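# Latch the thermal cycler lid and start it

## Task

Close the thermal cycler's lid by guiding it down with the gripper (never let it fall or bang shut), then latch it by getting the lid fully down with its handle resting fully down on its stop. After that, press START so the display reads Running. The cycler is loose on the table, so at the end it must sit within about a finger's width of its starting spot, upright and barely rotated. The plate must still lie flat in its block. Everything must stay in place with no help from the robot, and the gripper must be open and moved away at the end.

## Robot and tools

ROBOT. One xArm7 arm (seven revolute joints) carrying a two-finger parallel gripper. The fingers point along the gripper's own +z axis and close along its y axis. The reported end_effector_position is the point between the pads when closed, about 2 cm short of the fingertips; the tips reach roughly 10 mm further along +z as the fingers close. Maximum pad gap is 84 mm. An object can only be gripped across its width, on its body above any base flange; a pad jammed down over a flange may stay stuck even after opening.

FRAMES. Result poses are in the scene frame: origin on the table top under the arm base, +z up, +y to the left when facing along +x. Position is in metres, orientation as quaternion end_effector_quat_wxyz, velocities in m/s and rad/s. The printed position can be off, more so at long reach. Motion commands, by contrast, are expressed in the gripper's own axes.

execute_actions. Argument actions is a list holding at most one item. An empty list ({"actions": []}) just returns the state. An item with "rows" (1 to 15 rows) and optional "steps" (1 to 15, default 15) runs that many control steps of 1/30 s; each row covers one step and the final row repeats if rows run out. An item with only "steps" (up to 300) is a wait counted from the previous result, and thinking time is part of it. Optional "pictures" (boolean) controls whether images come back. A rejected call does nothing to the robot.

ROW FORMAT. Seven numbers, each in [-1, 1]: dx, dy, dz, rx, ry, rz, opening. The first six are an offset, not a pose: a target relative to the gripper pose measured in the latest result that reports it (or, before any such result, or for later calls in the same reply, relative to where the robot is when the action begins), in the gripper's frame. Every row is counted from that same reference, not from the row before. Scale: 1.0 equals 0.6 m for dx, dy, dz and 180 degrees for the rotation; rx, ry, rz form one rotation vector. Opening is absolute: +1 fully open (0.084 m), -1 closed. Sending all zeros does not hold still; it pulls the hand back to the reference pose.

move. Argument target is one such 7-number row (offset from the same reference as above, opening absolute); speed is optional, 0.002 to 0.5 m/s, default 0.25, with rotation capped at twice that in rad/s. The gripper travels a straight line lasting 0.5 to 10 s (longer paths are cut at 10 s), taking the short way round in rotation. It does not slow for obstacles, may lag, stray or overshoot speed, especially with the arm almost straight. Opening is applied at the start. The result adds a "move:" line: done means settled near target; other endings include off_target, moving, held or fault, plus which limits acted (limits=paced: pose was clipped; limits=held: some steps were blocked, after which motion can be abruptly fast). Distance to target is also reported.

wait. Argument seconds, 0 to 10; lets the simulation run with nothing new sent.

zoom_image. Arguments camera (cam_head_left, cam_head_right or cam_wrist) and region [x0, y0, x1, y1] in pixels, top-left origin, at most 504 by 504. All three images are 672x504.



CONTROL DETAILS. Each step the commanded pose is clipped to within 70 mm and 16 degrees of the measured pose, then solved by damped inverse kinematics with position preferred over orientation. After an action ends the arm only continues to the last clipped pose, so read the result and send the remainder. Joints move at most 3.14 rad/s. Joint ranges (rad): waist and both rolls and wrist roll -6.283 to 6.283, shoulder -2.059 to 2.094, elbow -0.192 to 3.927, wrist pitch -1.693 to 3.142. A "pose unreachable" line and HELD marks mean the clearance check altered or blocked commands. "Hand target" shows the pose currently being driven toward. The simulation keeps running while the operator is composing a reply.

GRIPPING. grip_measured is the actual finger opening on the opening scale. To hold something, command an opening clearly below grip_measured; the bigger the gap, the harder the squeeze (about 24 N per pad). Fast closes can squeeze harder.

CONTACT. While short of a target against something firm, pushing force builds up to a limit; moving the hand away releases it, zero offsets do not. Faster moves and targets set deeper past contact hit harder. Joint load limits (N m): waist 46.5, shoulder 46.5, upper arm roll 27.9, elbow 27.9, forearm roll 27.9, wrist pitch 18.6, wrist roll 18.6; reaching one triggers a torque fault: the arm backs off, freezes 10 s and drops the rest of the call. Holding loads heats motors: MOTOR HOT appears from 65 °C and at 80 °C an OVER-TEMPERATURE FAULT brakes the arm.

TASK HINTS. The lid only counts as latched when fully down and its handle sits fully down on its stop. If the lid is down but unlatched, raise the handle all the way (the lid may come up too) and bring it down onto the stop while still holding it. START has no effect until latched. Avoid dropping or slamming the lid, shoving the cycler, tipping the plate, knocking anything off the table, and hard pushes or faults. Finish by opening the gripper and retreating.

Each tool is called after "Call:" by a JSON object that holds its "fn" and its "kwargs".

## Session

Call:
{"fn": "execute_actions", "kwargs": {"actions": []}}

Scene clock: 0.00 s of 7800.00 s.
end_effector_position=(+0.7283, +0.3152, +0.3427) grip_measured=+1.00 end_effector_quat_wxyz=(-0.258, +0.947, -0.016, +0.189) end_effector_velocity=(+0.000, +0.000, +0.001) end_effector_angular_velocity=(+0.000, -0.002, +0.000)
Joint positions: [ 0.485  0.76  -0.001  2.148  0.43   0.854  0.171  0.084]
Joint velocities: [ 0.001 -0.    -0.001  0.002  0.     0.    -0.    -0.   ]
Motor temperatures (°C, as the motors report them): [37 38 38 34 40 45 40]
Hand target: +0.728, +0.315, +0.343; -0.258, +0.947, -0.016, +0.189

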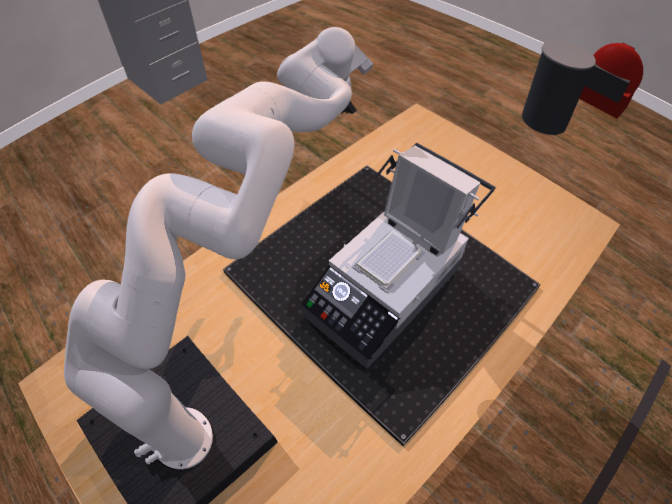

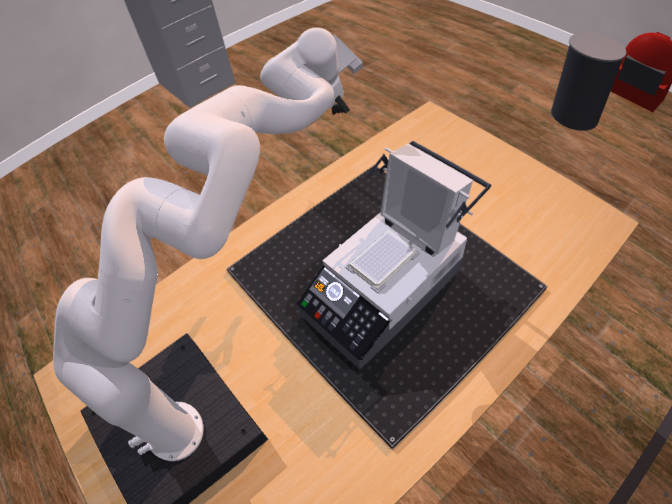

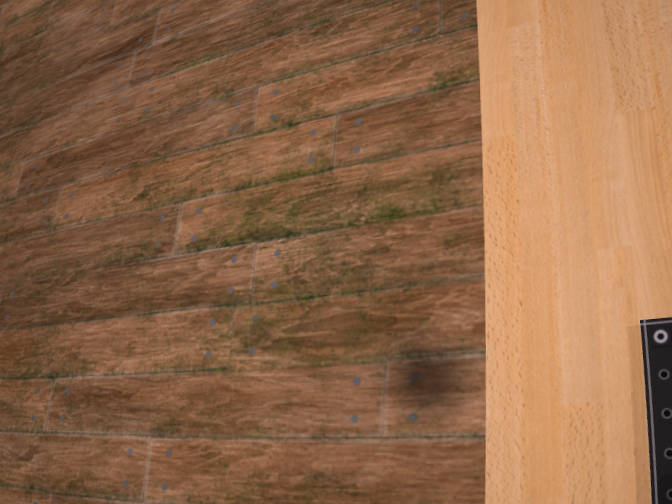

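Call:
{"fn": "zoom_image", "kwargs": {"camera": "cam_head_left", "region": [290,120,550,380]}}

Call:
{"fn": "move", "kwargs": {"target": [-0.36,0.002,-0.488,-0.168,-0.123,-0.01,1]}}

Call:
{"fn": "move", "kwargs": {"target": [0.05,0.3,0,0,0,0,1]}}

Region (290, 120, 550, 380) of cam_head_left's 672x504 image, scaled by 1.938, with more detail than that image has.

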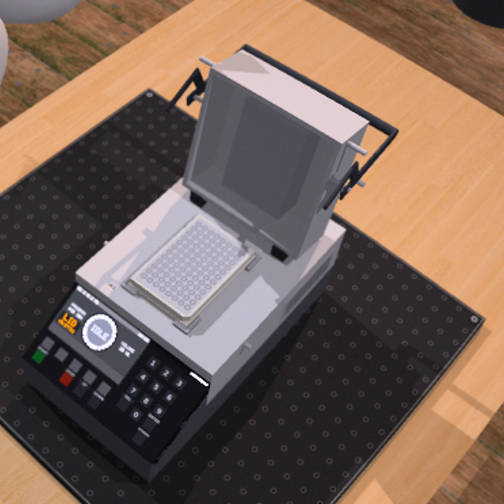

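Scene clock: 5.27 s of 7800.00 s.
end_effector_position=(+0.4211, +0.2023, +0.5001) grip_measured=+1.00 end_effector_quat_wxyz=(+0.001, +1.000, +0.001, -0.003) end_effector_velocity=(-0.002, +0.001, +0.003) end_effector_angular_velocity=(+0.001, -0.003, +0.003)
Joint positions: [ 0.65   0.016 -0.024  1.758 -0.024  1.732  0.479  0.084]
Joint velocities: [ 0.002 -0.005  0.003  0.002 -0.001  0.005  0.001  0.   ]
Motor temperatures (°C, as the motors report them): [37 38 38 35 40 45 40]
Hand target: +0.421, +0.202, +0.501; +0.001, +1.000, +0.001, -0.002
Off the commanded pose: 0.002 m, 0 deg.
After step 90, 0.27 s passed at rest.
move: done

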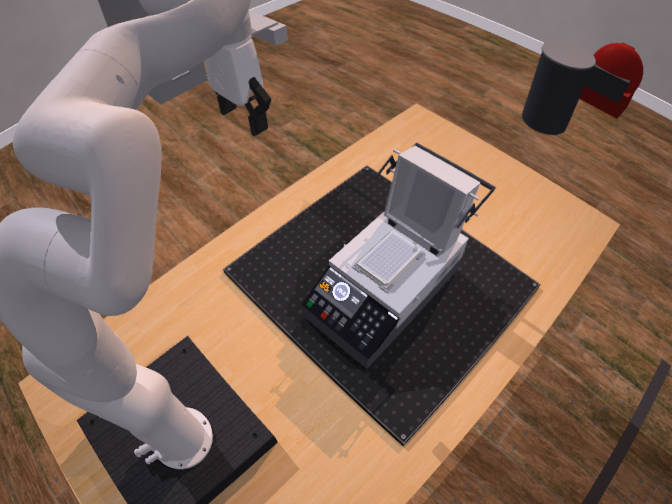

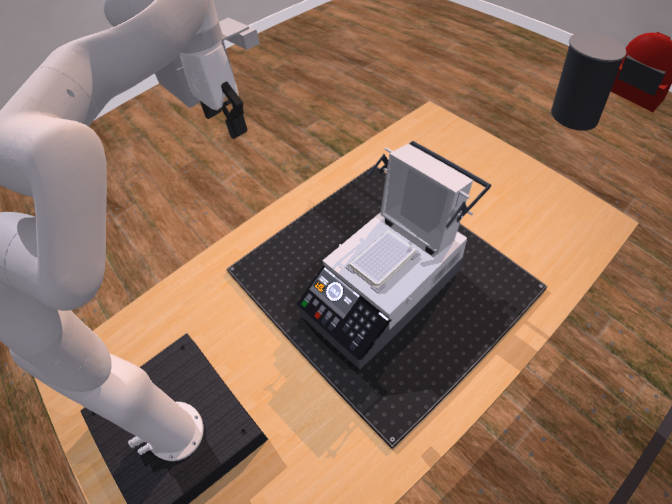

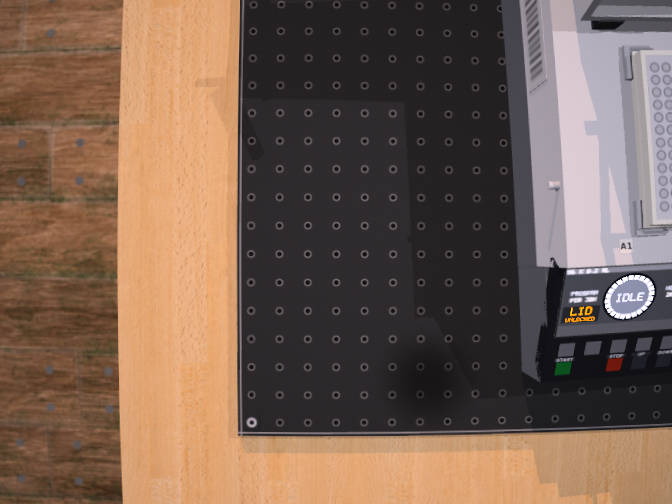

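Scene clock: 6.43 s of 7800.00 s.
end_effector_position=(+0.4509, +0.0233, +0.5009) grip_measured=+1.00 end_effector_quat_wxyz=(+0.001, +1.000, +0.001, -0.002) end_effector_velocity=(+0.001, -0.008, +0.001) end_effector_angular_velocity=(+0.002, -0.001, -0.007)
Joint positions: [ 0.465 -0.06  -0.23   1.684 -0.033  1.722  0.084  0.084]
Joint velocities: [-0.009  0.001 -0.011  0.006  0.002  0.003 -0.012  0.   ]
Motor temperatures (°C, as the motors report them): [37 38 38 35 40 45 40]
Hand target: +0.451, +0.022, +0.501; +0.001, +1.000, +0.001, -0.002
Off the commanded pose: 0.001 m, 0 deg.
move: done

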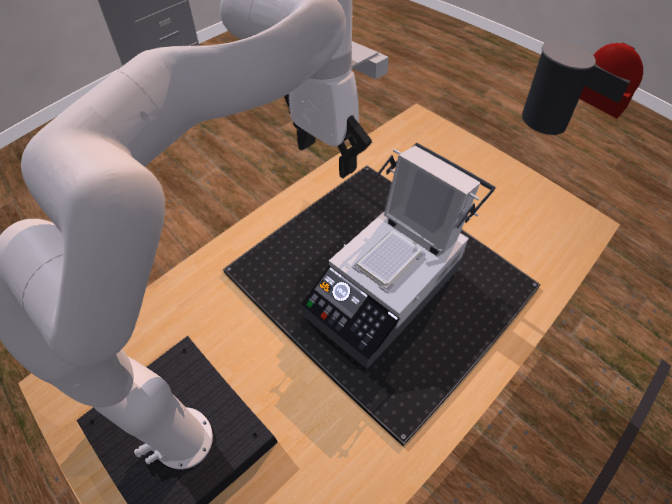

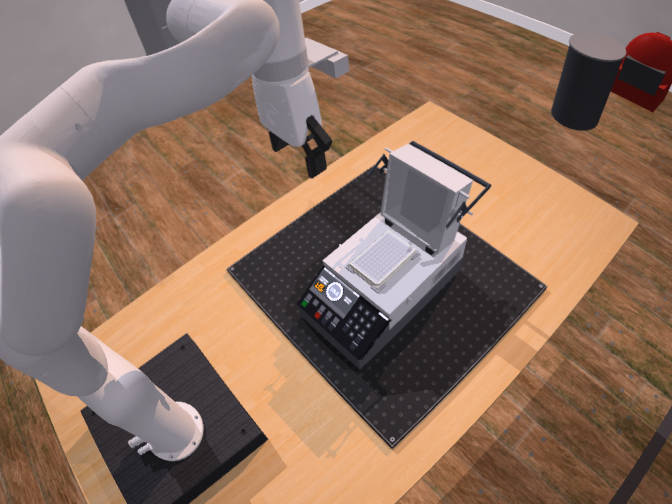

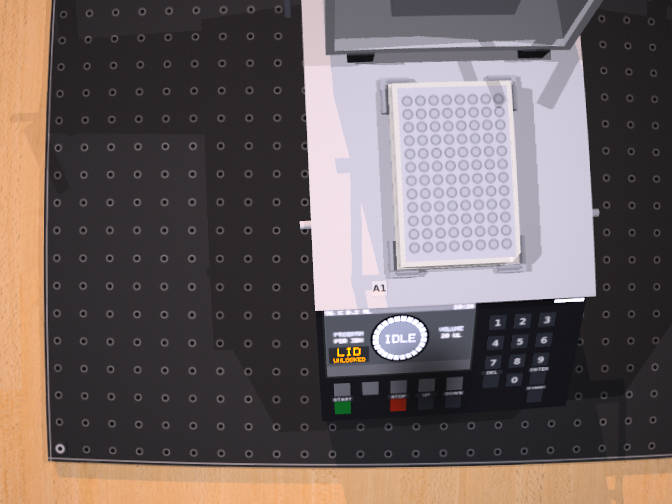

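Call:
{"fn": "move", "kwargs": {"target": [0.28,0.03,-0.1,0,0,0,1]}}

Call:
{"fn": "move", "kwargs": {"target": [0,0.15,0,0,0,0,1]}}

Scene clock: 9.60 s of 7800.00 s.
end_effector_position=(+0.6181, +0.0052, +0.5593) grip_measured=+1.00 end_effector_quat_wxyz=(+0.000, +0.990, +0.002, +0.140) end_effector_velocity=(+0.002, -0.000, -0.001) end_effector_angular_velocity=(+0.006, -0.004, -0.001)
Joint positions: [ 0.255  0.593 -0.272  2.708  0.17   1.819 -0.031  0.084]
Joint velocities: [-0.012  0.004  0.026  0.006 -0.011 -0.004  0.006 -0.   ]
Motor temperatures (°C, as the motors report them): [37 38 38 35 40 45 40]
Hand target: +0.618, +0.005, +0.559; +0.000, +0.990, +0.002, +0.140
Off the commanded pose: 0.002 m, 16 deg; orientation clipped at the last step of the last action.
elbow stopped short: the move would have taken joint 4 (elbow) straighter than the controller allows; a more bent joint 4 avoids this.
move: off_target; limits=paced

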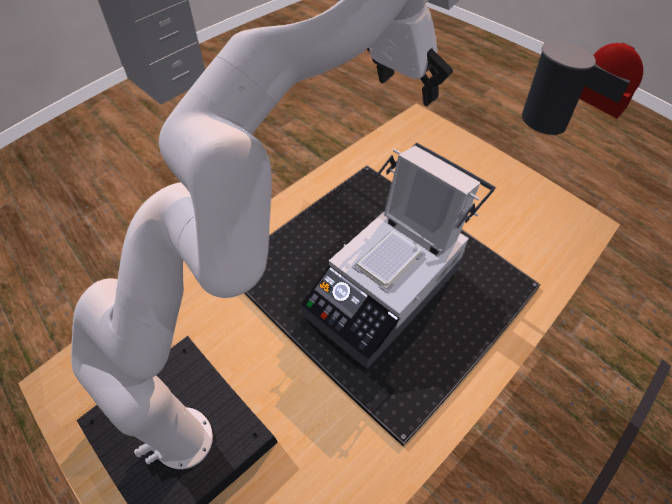

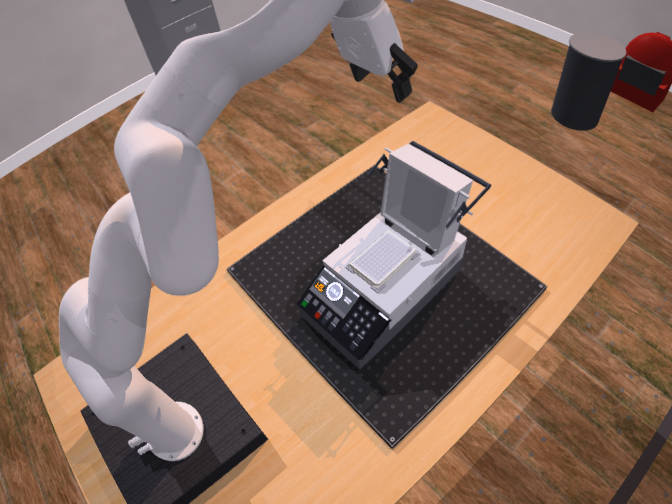

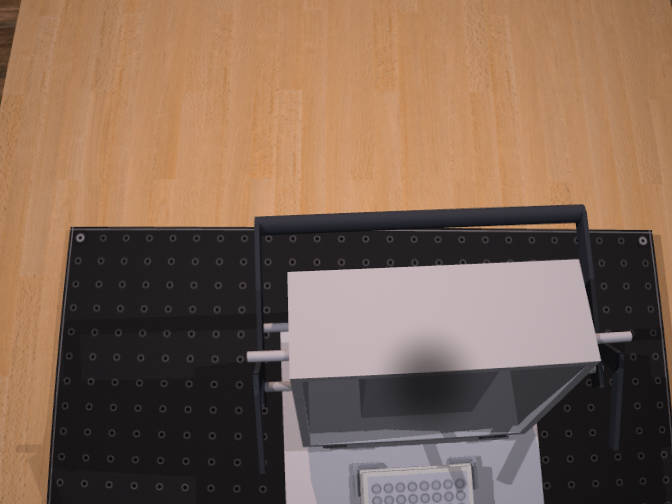

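Scene clock: 10.43 s of 7800.00 s.
end_effector_position=(+0.6178, -0.0838, +0.5594) grip_measured=+1.00 end_effector_quat_wxyz=(+0.001, +0.989, +0.003, +0.148) end_effector_velocity=(-0.001, -0.005, +0.001) end_effector_angular_velocity=(+0.000, -0.002, -0.002)
Joint positions: [ 0.082  0.594 -0.26   2.709  0.215  1.803 -0.178  0.084]
Joint velocities: [-0.015 -0.001  0.019  0.002 -0.01  -0.    -0.003  0.   ]
Motor temperatures (°C, as the motors report them): [37 38 38 35 40 45 40]
Hand target: +0.618, -0.085, +0.559; +0.002, +0.989, +0.002, +0.148
Off the commanded pose: 0.001 m, 1 deg.
elbow stopped short: the move would have taken joint 4 (elbow) straighter than the controller allows; a more bent joint 4 avoids this.
move: done

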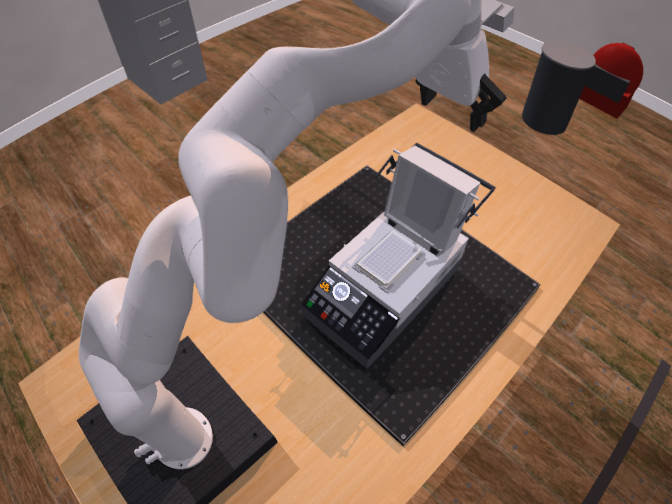

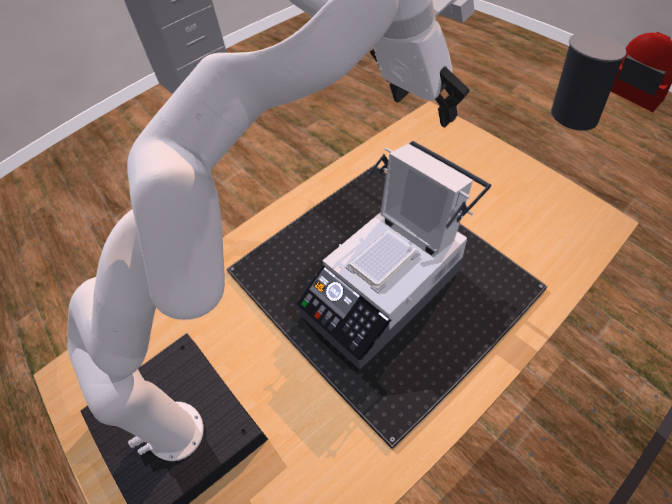

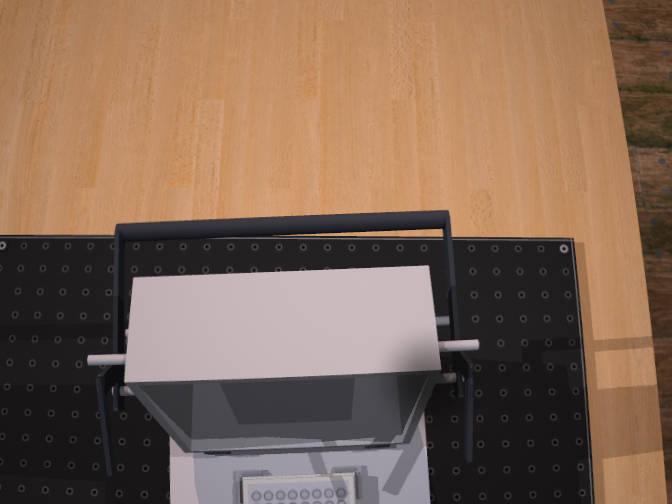

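Call:
{"fn": "move", "kwargs": {"target": [0.037,-0.098,0.29,0,0,0.483,1]}}

Scene clock: 26.80 s of 7800.00 s.
end_effector_position=(+0.6896, -0.0260, +0.3994) grip_measured=+1.00 end_effector_quat_wxyz=(-0.101, +0.719, -0.679, +0.109) end_effector_velocity=(+0.000, +0.001, -0.003) end_effector_angular_velocity=(+0.002, +0.003, -0.008)
Joint positions: [ 0.402  0.525 -0.453  2.035  0.252  1.233  1.362  0.084]
Joint velocities: [ 0.003  0.003 -0.001 -0.002 -0.    -0.002  0.01  -0.   ]
Motor temperatures (°C, as the motors report them): [37 39 38 36 40 45 40]
Hand target: +0.690, -0.026, +0.399; -0.101, +0.719, -0.679, +0.108
Off the commanded pose: 0.001 m, 0 deg.
After step 90, 9.90 s passed at rest.
move: done

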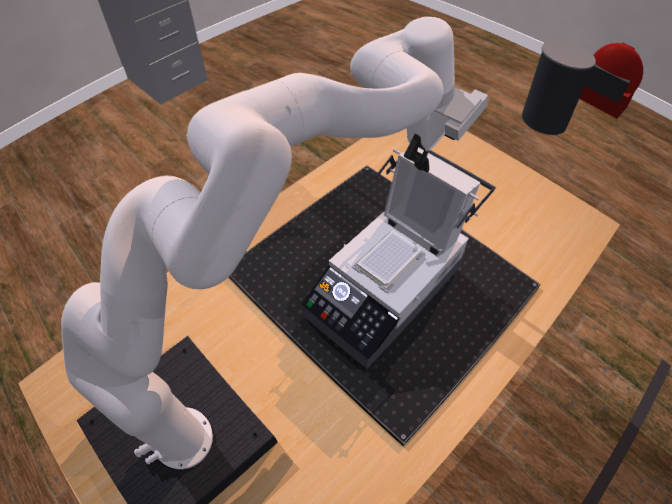

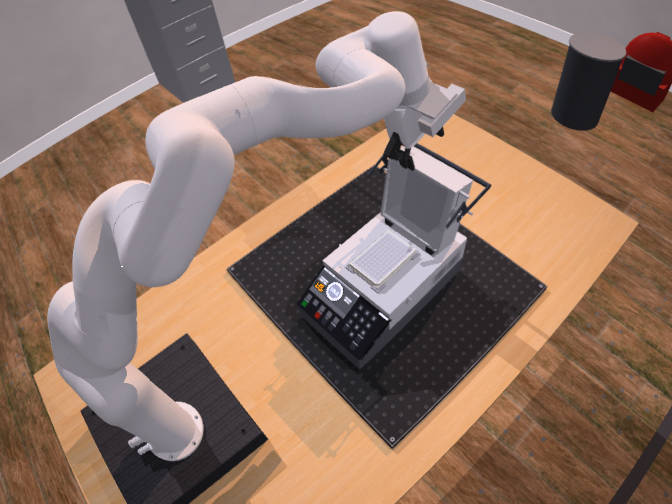

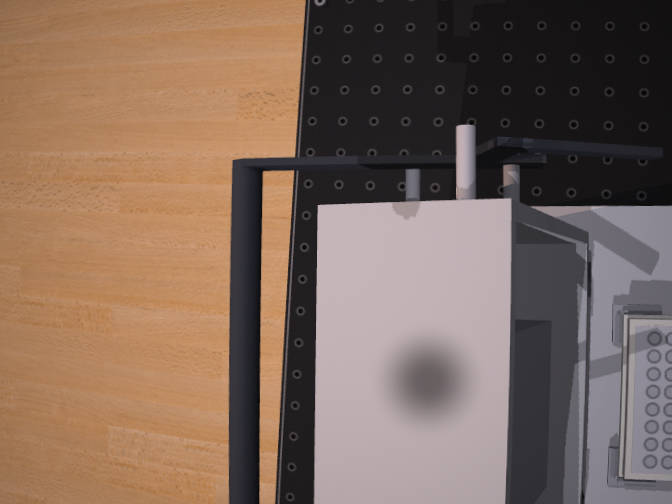

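Call:
{"fn": "move", "kwargs": {"target": [0,-0.012,0.112,-0.065,0,0,1], "speed": 0.1}}

Scene clock: 29.87 s of 7800.00 s.
end_effector_position=(+0.7149, -0.0260, +0.3371) grip_measured=+1.00 end_effector_quat_wxyz=(-0.040, +0.725, -0.685, +0.052) end_effector_velocity=(+0.002, +0.003, +0.006) end_effector_angular_velocity=(-0.001, -0.014, +0.003)
Joint positions: [ 0.21   0.972 -0.385  2.702  0.307  1.598  1.416  0.084]
Joint velocities: [-0.024  0.035  0.038  0.086 -0.023  0.029  0.016  0.   ]
Motor temperatures (°C, as the motors report them): [37 39 38 36 40 45 40]
Hand target: +0.715, -0.026, +0.337; -0.040, +0.725, -0.685, +0.052
Off the commanded pose: 0.001 m, 2 deg.
elbow stopped short: the move would have taken joint 4 (elbow) straighter than the controller allows; a more bent joint 4 avoids this.
move: done

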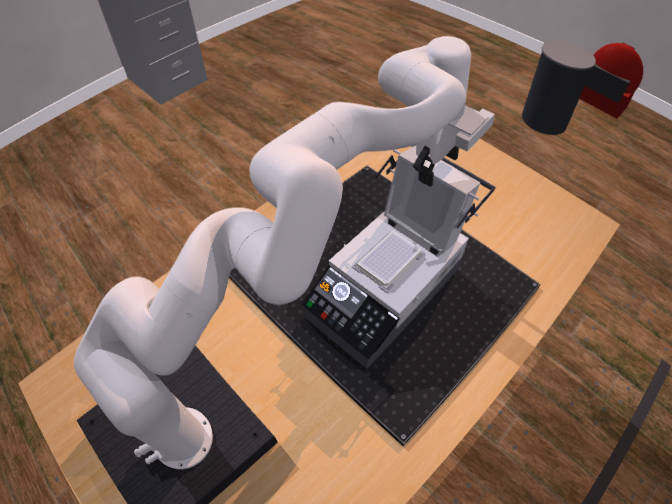

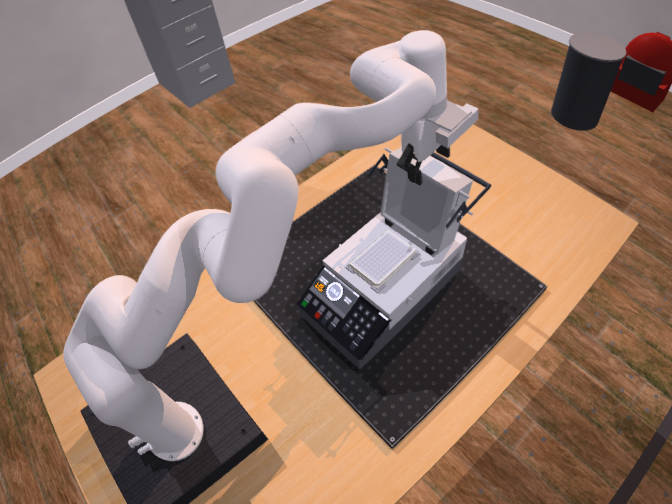

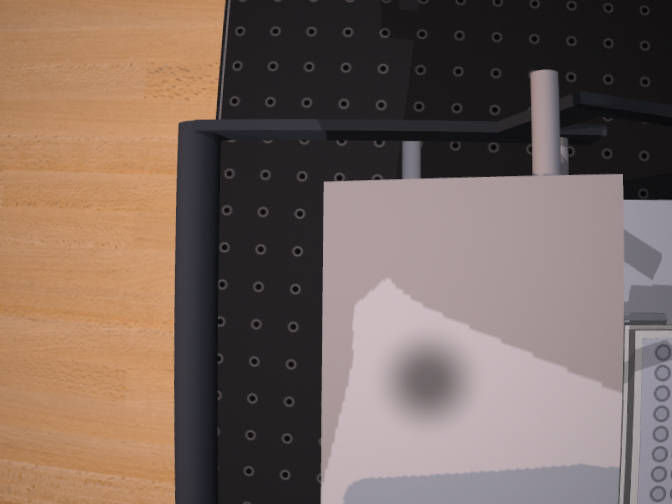

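Call:
{"fn": "move", "kwargs": {"target": [0,-0.005,0.035,0,0,0,1], "speed": 0.05}}

Call:
{"fn": "move", "kwargs": {"target": [0,0.03,0,0,0,0,0.3], "speed": 0.03}}

Scene clock: 32.00 s of 7800.00 s.
end_effector_position=(+0.7207, -0.0262, +0.3171) grip_measured=+1.00 end_effector_quat_wxyz=(-0.039, +0.725, -0.685, +0.051) end_effector_velocity=(+0.001, +0.001, +0.002) end_effector_angular_velocity=(+0.000, -0.018, +0.002)
Joint positions: [ 0.231  0.957 -0.391  2.609  0.307  1.528  1.406  0.084]
Joint velocities: [ 0.037 -0.071 -0.015 -0.137 -0.002 -0.076 -0.016  0.   ]
Motor temperatures (°C, as the motors report them): [37 39 38 36 40 45 40]
Hand target: +0.721, -0.026, +0.317; -0.039, +0.725, -0.685, +0.052
Off the commanded pose: 0.001 m, 0 deg.
move: done

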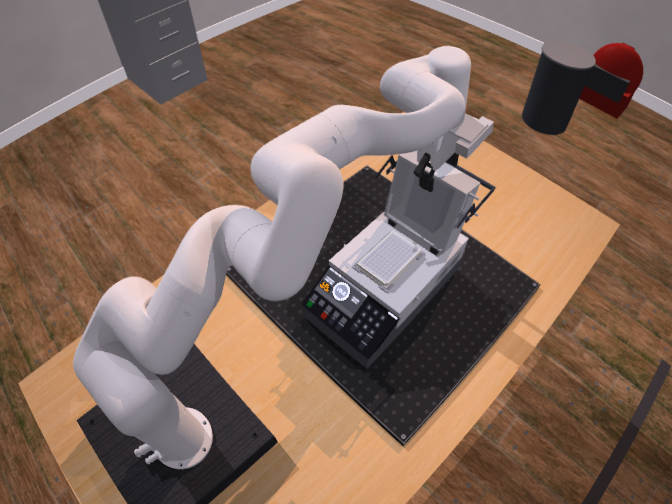

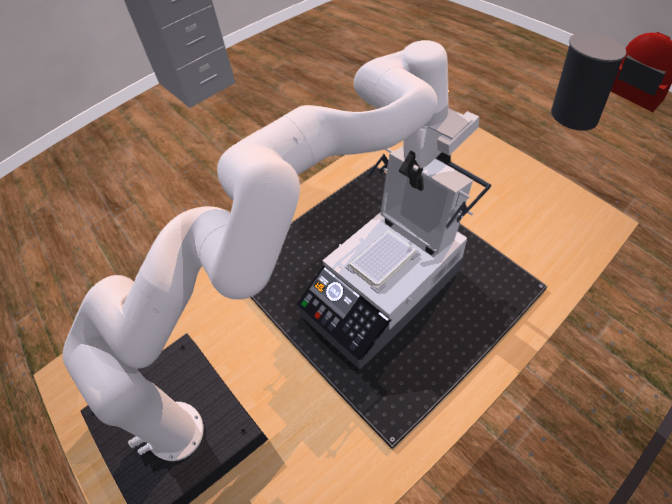

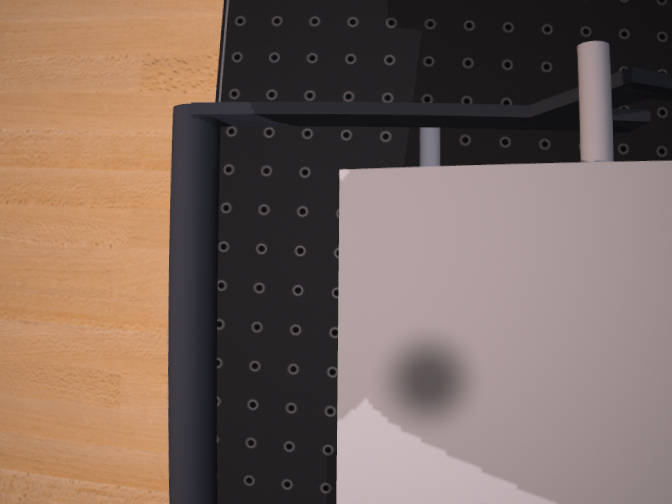

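Scene clock: 32.87 s of 7800.00 s.
end_effector_position=(+0.7067, -0.0270, +0.3212) grip_measured=+0.42 end_effector_quat_wxyz=(-0.044, +0.725, -0.684, +0.058) end_effector_velocity=(-0.000, -0.000, -0.001) end_effector_angular_velocity=(-0.006, -0.016, +0.002)
Joint positions: [ 0.319  0.775 -0.423  2.276  0.285  1.375  1.372  0.062]
Joint velocities: [ 0.018 -0.031 -0.005 -0.063 -0.01  -0.047 -0.005  0.   ]
Motor temperatures (°C, as the motors report them): [37 39 38 36 40 45 40]
Hand target: +0.703, -0.027, +0.315; -0.039, +0.725, -0.685, +0.052
Off the commanded pose: 0.007 m, 1 deg.
move: off_target

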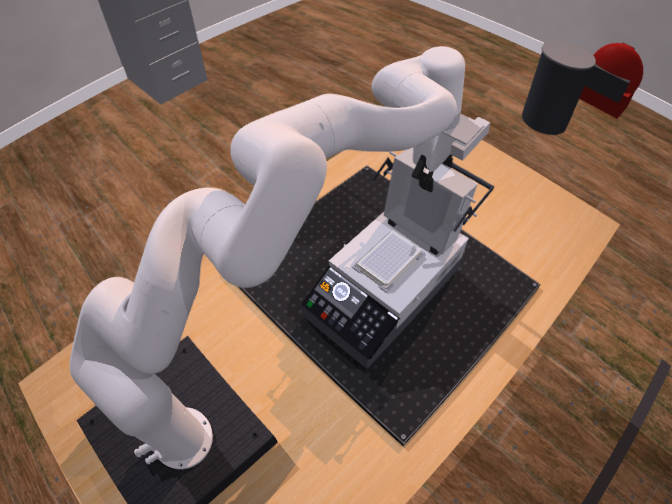

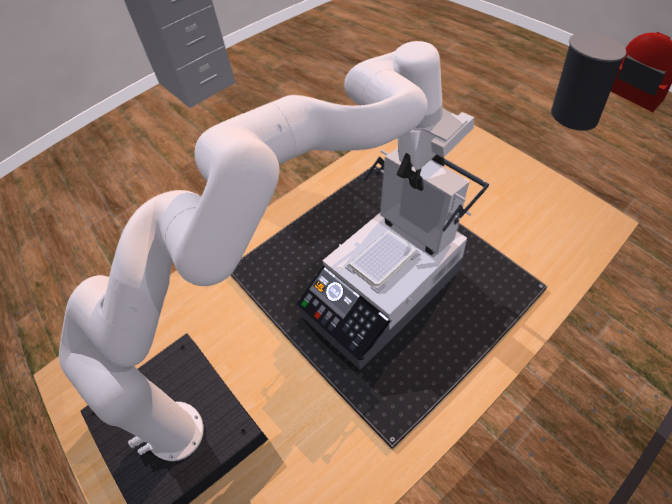

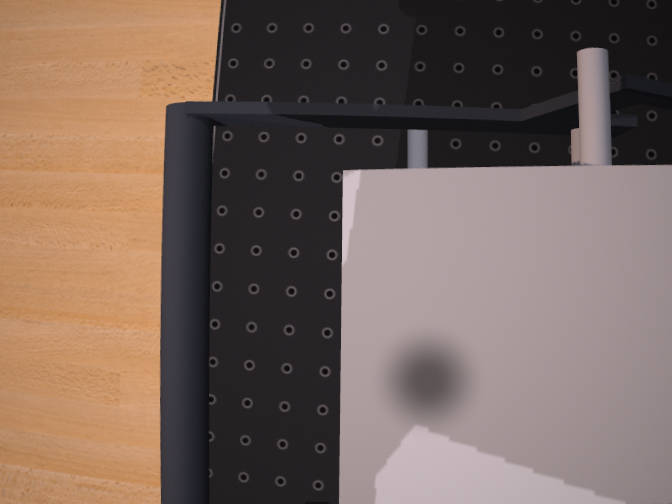

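Call:
{"fn": "move", "kwargs": {"target": [0,0.073,-0.008,0.083,0,0,0.2], "speed": 0.06}}

Call:
{"fn": "move", "kwargs": {"target": [0,0.073,-0.008,0.083,0,0,0.2], "speed": 0.06}}

Scene clock: 37.37 s of 7800.00 s.
end_effector_position=(+0.6668, -0.0289, +0.3263) grip_measured=+0.42 end_effector_quat_wxyz=(-0.142, +0.713, -0.670, +0.153) end_effector_velocity=(-0.001, -0.000, +0.001) end_effector_angular_velocity=(-0.001, -0.013, +0.000)
Joint positions: [ 0.51   0.333 -0.471  1.488  0.225  0.75   1.329  0.062]
Joint velocities: [ 0.003 -0.011  0.    -0.02  -0.003 -0.023 -0.    -0.   ]
Motor temperatures (°C, as the motors report them): [37 39 38 35 40 45 40]
Hand target: +0.663, -0.030, +0.320; -0.138, +0.713, -0.671, +0.148
Off the commanded pose: 0.008 m, 1 deg.
move: off_target

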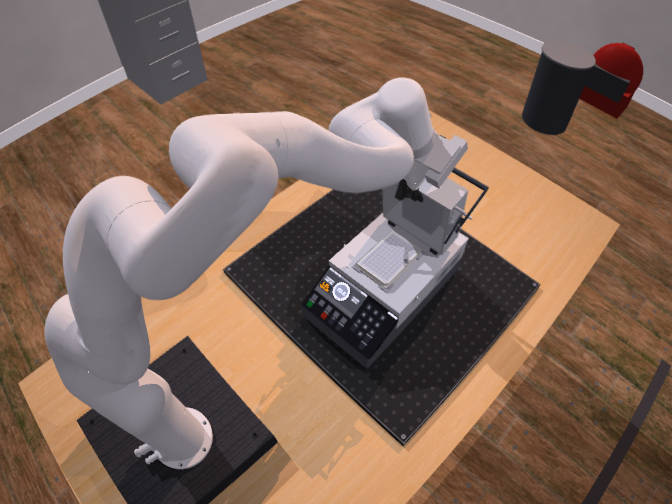

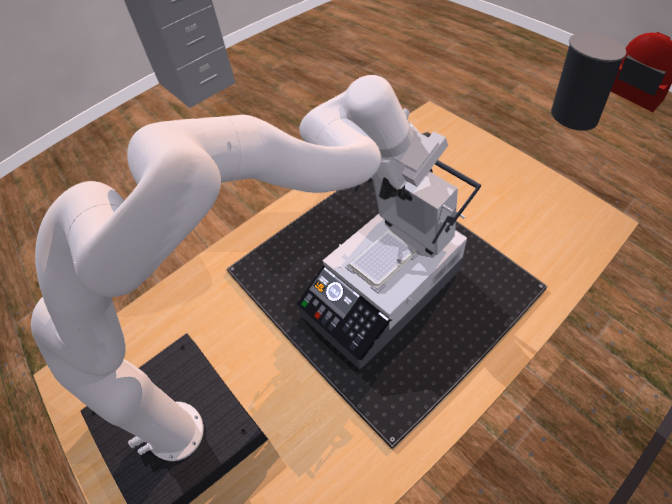

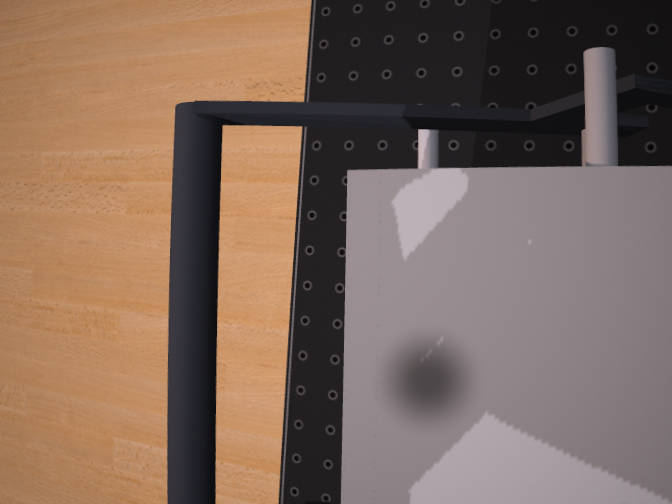

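Scene clock: 39.80 s of 7800.00 s.
end_effector_position=(+0.6297, -0.0319, +0.3216) grip_measured=+0.40 end_effector_quat_wxyz=(-0.238, +0.686, -0.642, +0.246) end_effector_velocity=(-0.001, -0.000, +0.000) end_effector_angular_velocity=(+0.001, -0.011, +0.001)
Joint positions: [ 0.553  0.104 -0.45   1.03   0.266  0.219  1.241  0.061]
Joint velocities: [-0.003 -0.005  0.006 -0.013  0.016 -0.019 -0.017  0.   ]
Motor temperatures (°C, as the motors report them): [37 39 38 35 40 45 40]
Hand target: +0.625, -0.032, +0.313; -0.233, +0.688, -0.645, +0.239
Off the commanded pose: 0.010 m, 1 deg.
move: off_target

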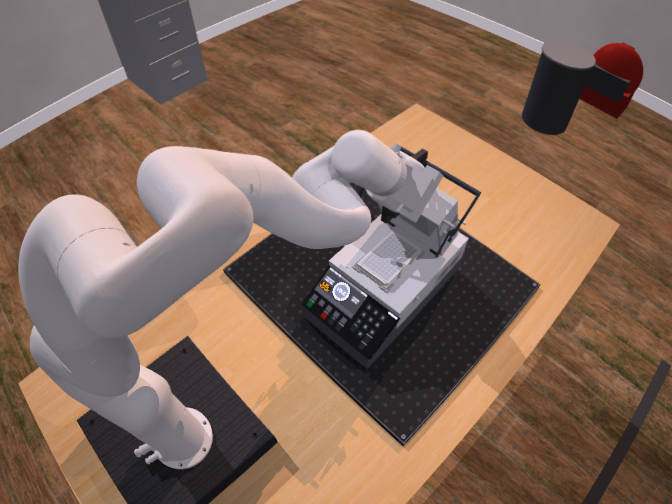

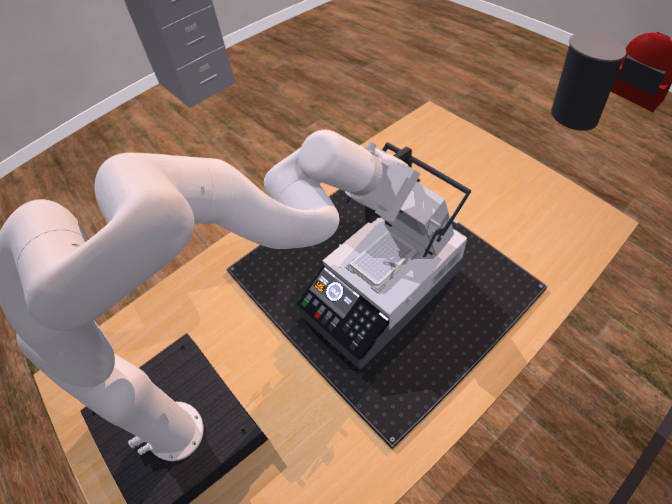

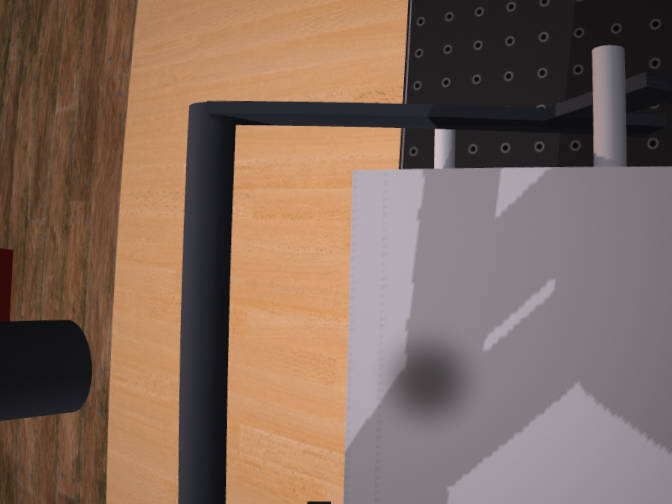

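Call:
{"fn": "move", "kwargs": {"target": [0,0,0,0,0,0,0.75]}}

Scene clock: 41.40 s of 7800.00 s.
end_effector_position=(+0.6296, -0.0319, +0.3211) grip_measured=+0.75 end_effector_quat_wxyz=(-0.237, +0.686, -0.642, +0.246) end_effector_velocity=(+0.001, +0.001, +0.004) end_effector_angular_velocity=(+0.002, -0.007, +0.000)
Joint positions: [ 0.554  0.104 -0.451  1.03   0.267  0.22   1.241  0.075]
Joint velocities: [ 0.    -0.003  0.001  0.003  0.001 -0.001  0.    -0.   ]
Motor temperatures (°C, as the motors report them): [37 39 38 35 40 45 40]
Hand target: +0.630, -0.032, +0.322; -0.238, +0.686, -0.642, +0.246
Off the commanded pose: 0.000 m, 0 deg.
move: done

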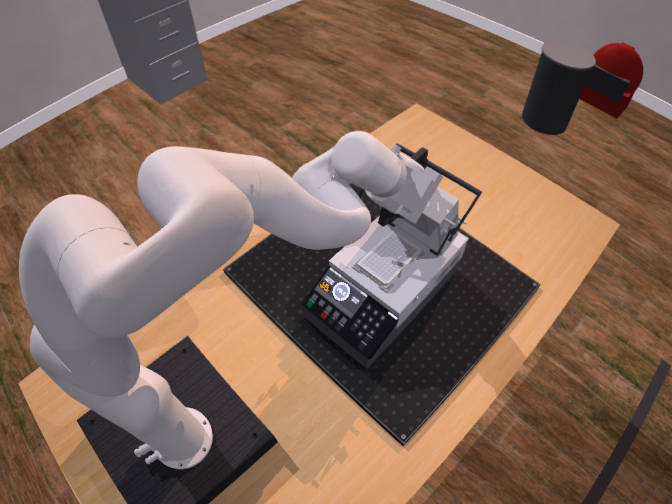

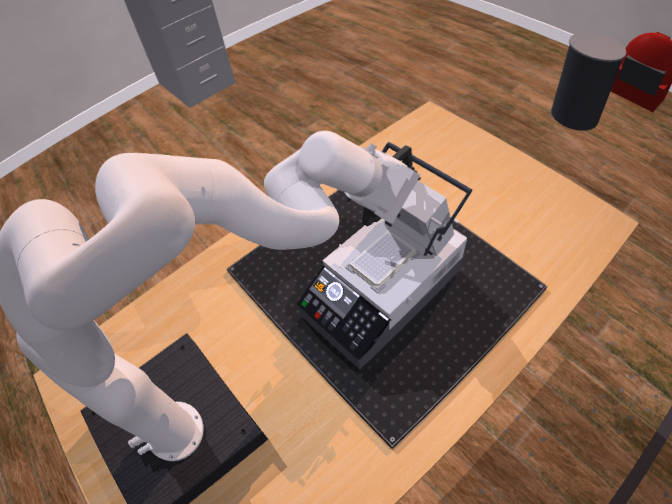

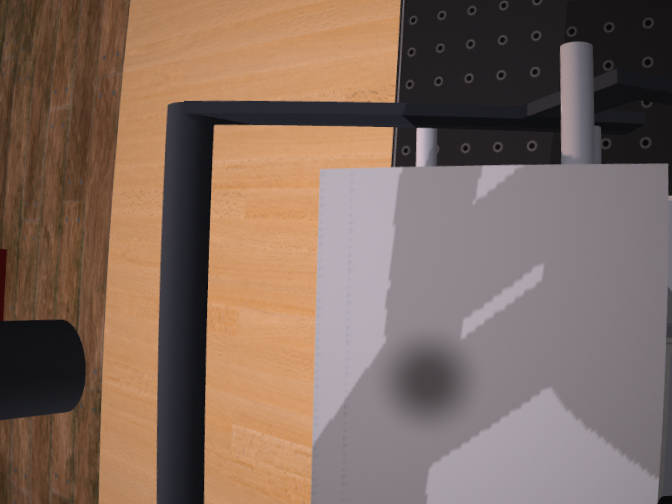

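Call:
{"fn": "move", "kwargs": {"target": [0,0.16,-0.045,-0.03,0,0,0.75], "speed": 0.05}}

Scene clock: 51.87 s of 7800.00 s.
end_effector_position=(+0.5390, -0.0382, +0.2804) grip_measured=+0.75 end_effector_quat_wxyz=(-0.205, +0.696, -0.653, +0.215) end_effector_velocity=(-0.001, +0.001, +0.000) end_effector_angular_velocity=(-0.001, -0.001, +0.001)
Joint positions: [ 0.526 -0.12  -0.458  0.72  -0.044  0.199  1.454  0.075]
Joint velocities: [-0.003 -0.004  0.004 -0.003 -0.01  -0.001  0.008 -0.   ]
Motor temperatures (°C, as the motors report them): [37 39 38 36 40 45 40]
Hand target: +0.539, -0.038, +0.281; -0.205, +0.696, -0.653, +0.215
Off the commanded pose: 0.000 m, 0 deg.
After step 90, 5.13 s passed at rest.
move: done

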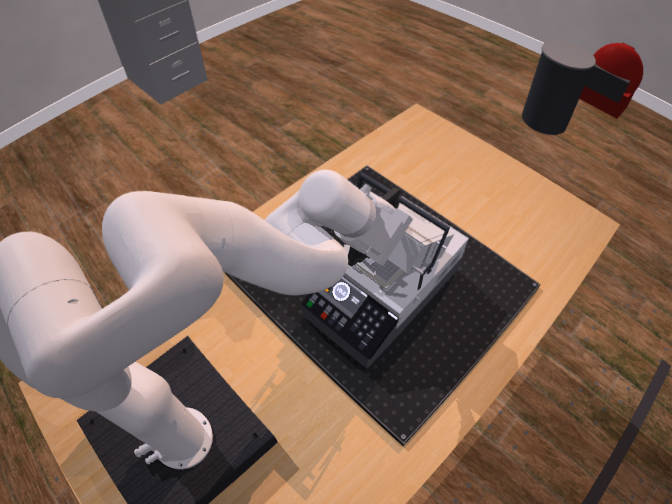

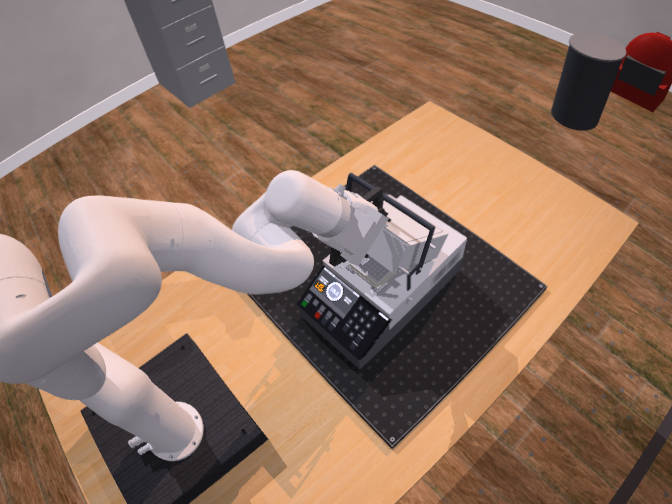

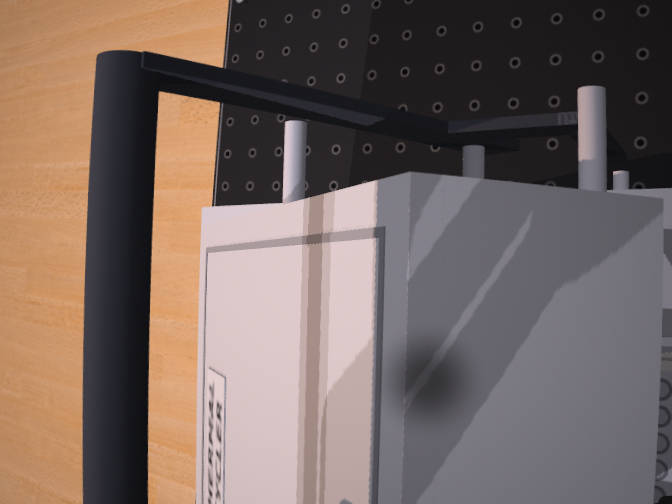

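Call:
{"fn": "zoom_image", "kwargs": {"camera": "cam_head_right", "region": [290,170,480,330]}}

Region (290, 170, 480, 330) of cam_head_right's 672x504 image, scaled by 2.653, with more detail than that image has; it fills the top 424 rows of this view, and the rest is white.

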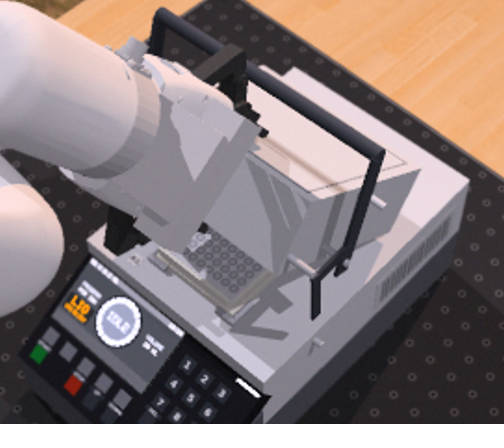

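Call:
{"fn": "move", "kwargs": {"target": [-0.008,0.066,0.047,0,0,0,0.75], "speed": 0.03}}

Scene clock: 57.53 s of 7800.00 s.
end_effector_position=(+0.5196, -0.0336, +0.2313) grip_measured=+0.76 end_effector_quat_wxyz=(-0.202, +0.699, -0.653, +0.212) end_effector_velocity=(+0.001, -0.002, +0.003) end_effector_angular_velocity=(+0.003, -0.003, -0.003)
Joint positions: [ 0.574 -0.065 -0.491  0.61   0.06   0.049  1.371  0.075]
Joint velocities: [-0.003 -0.004 -0.     0.006  0.002  0.007 -0.002  0.   ]
Motor temperatures (°C, as the motors report them): [37 39 38 36 40 45 40]
Hand target: +0.522, -0.036, +0.235; -0.205, +0.696, -0.653, +0.216
Off the commanded pose: 0.005 m, 1 deg.
After step 90, 0.07 s passed at rest.
move: off_target

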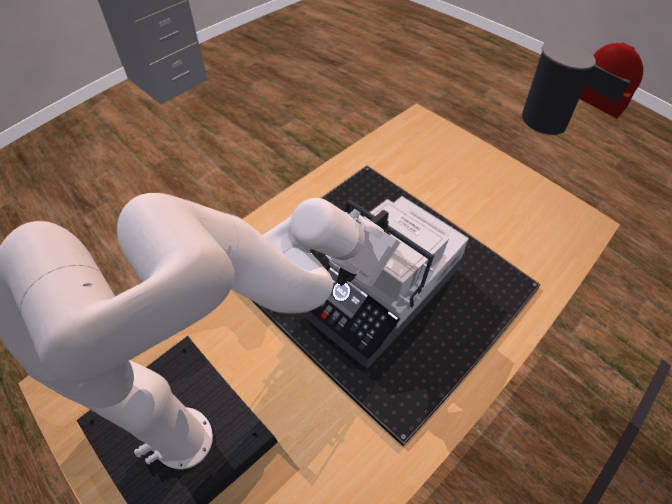

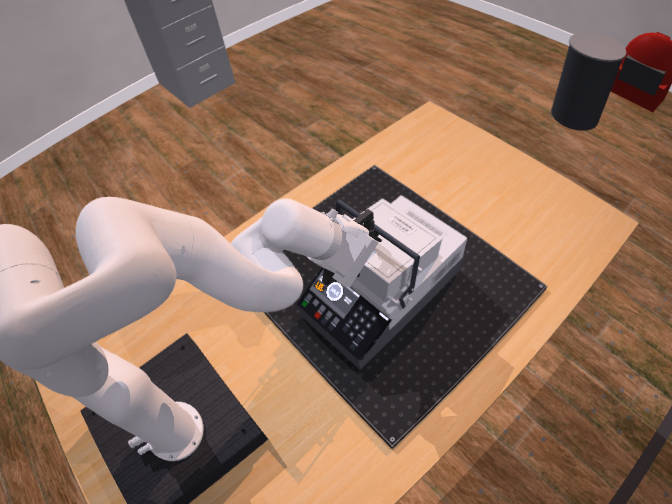

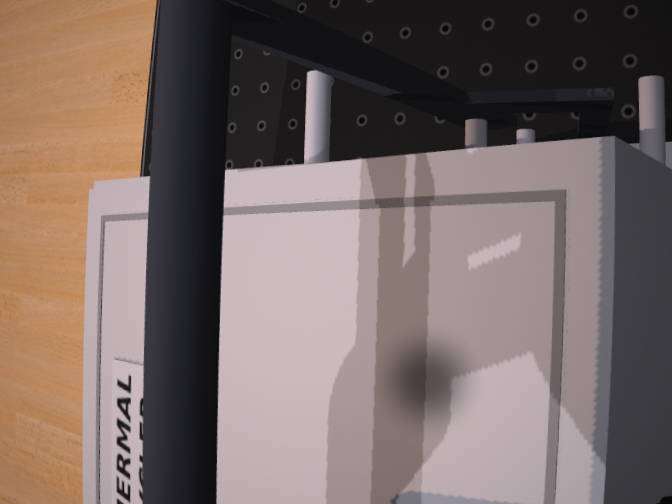

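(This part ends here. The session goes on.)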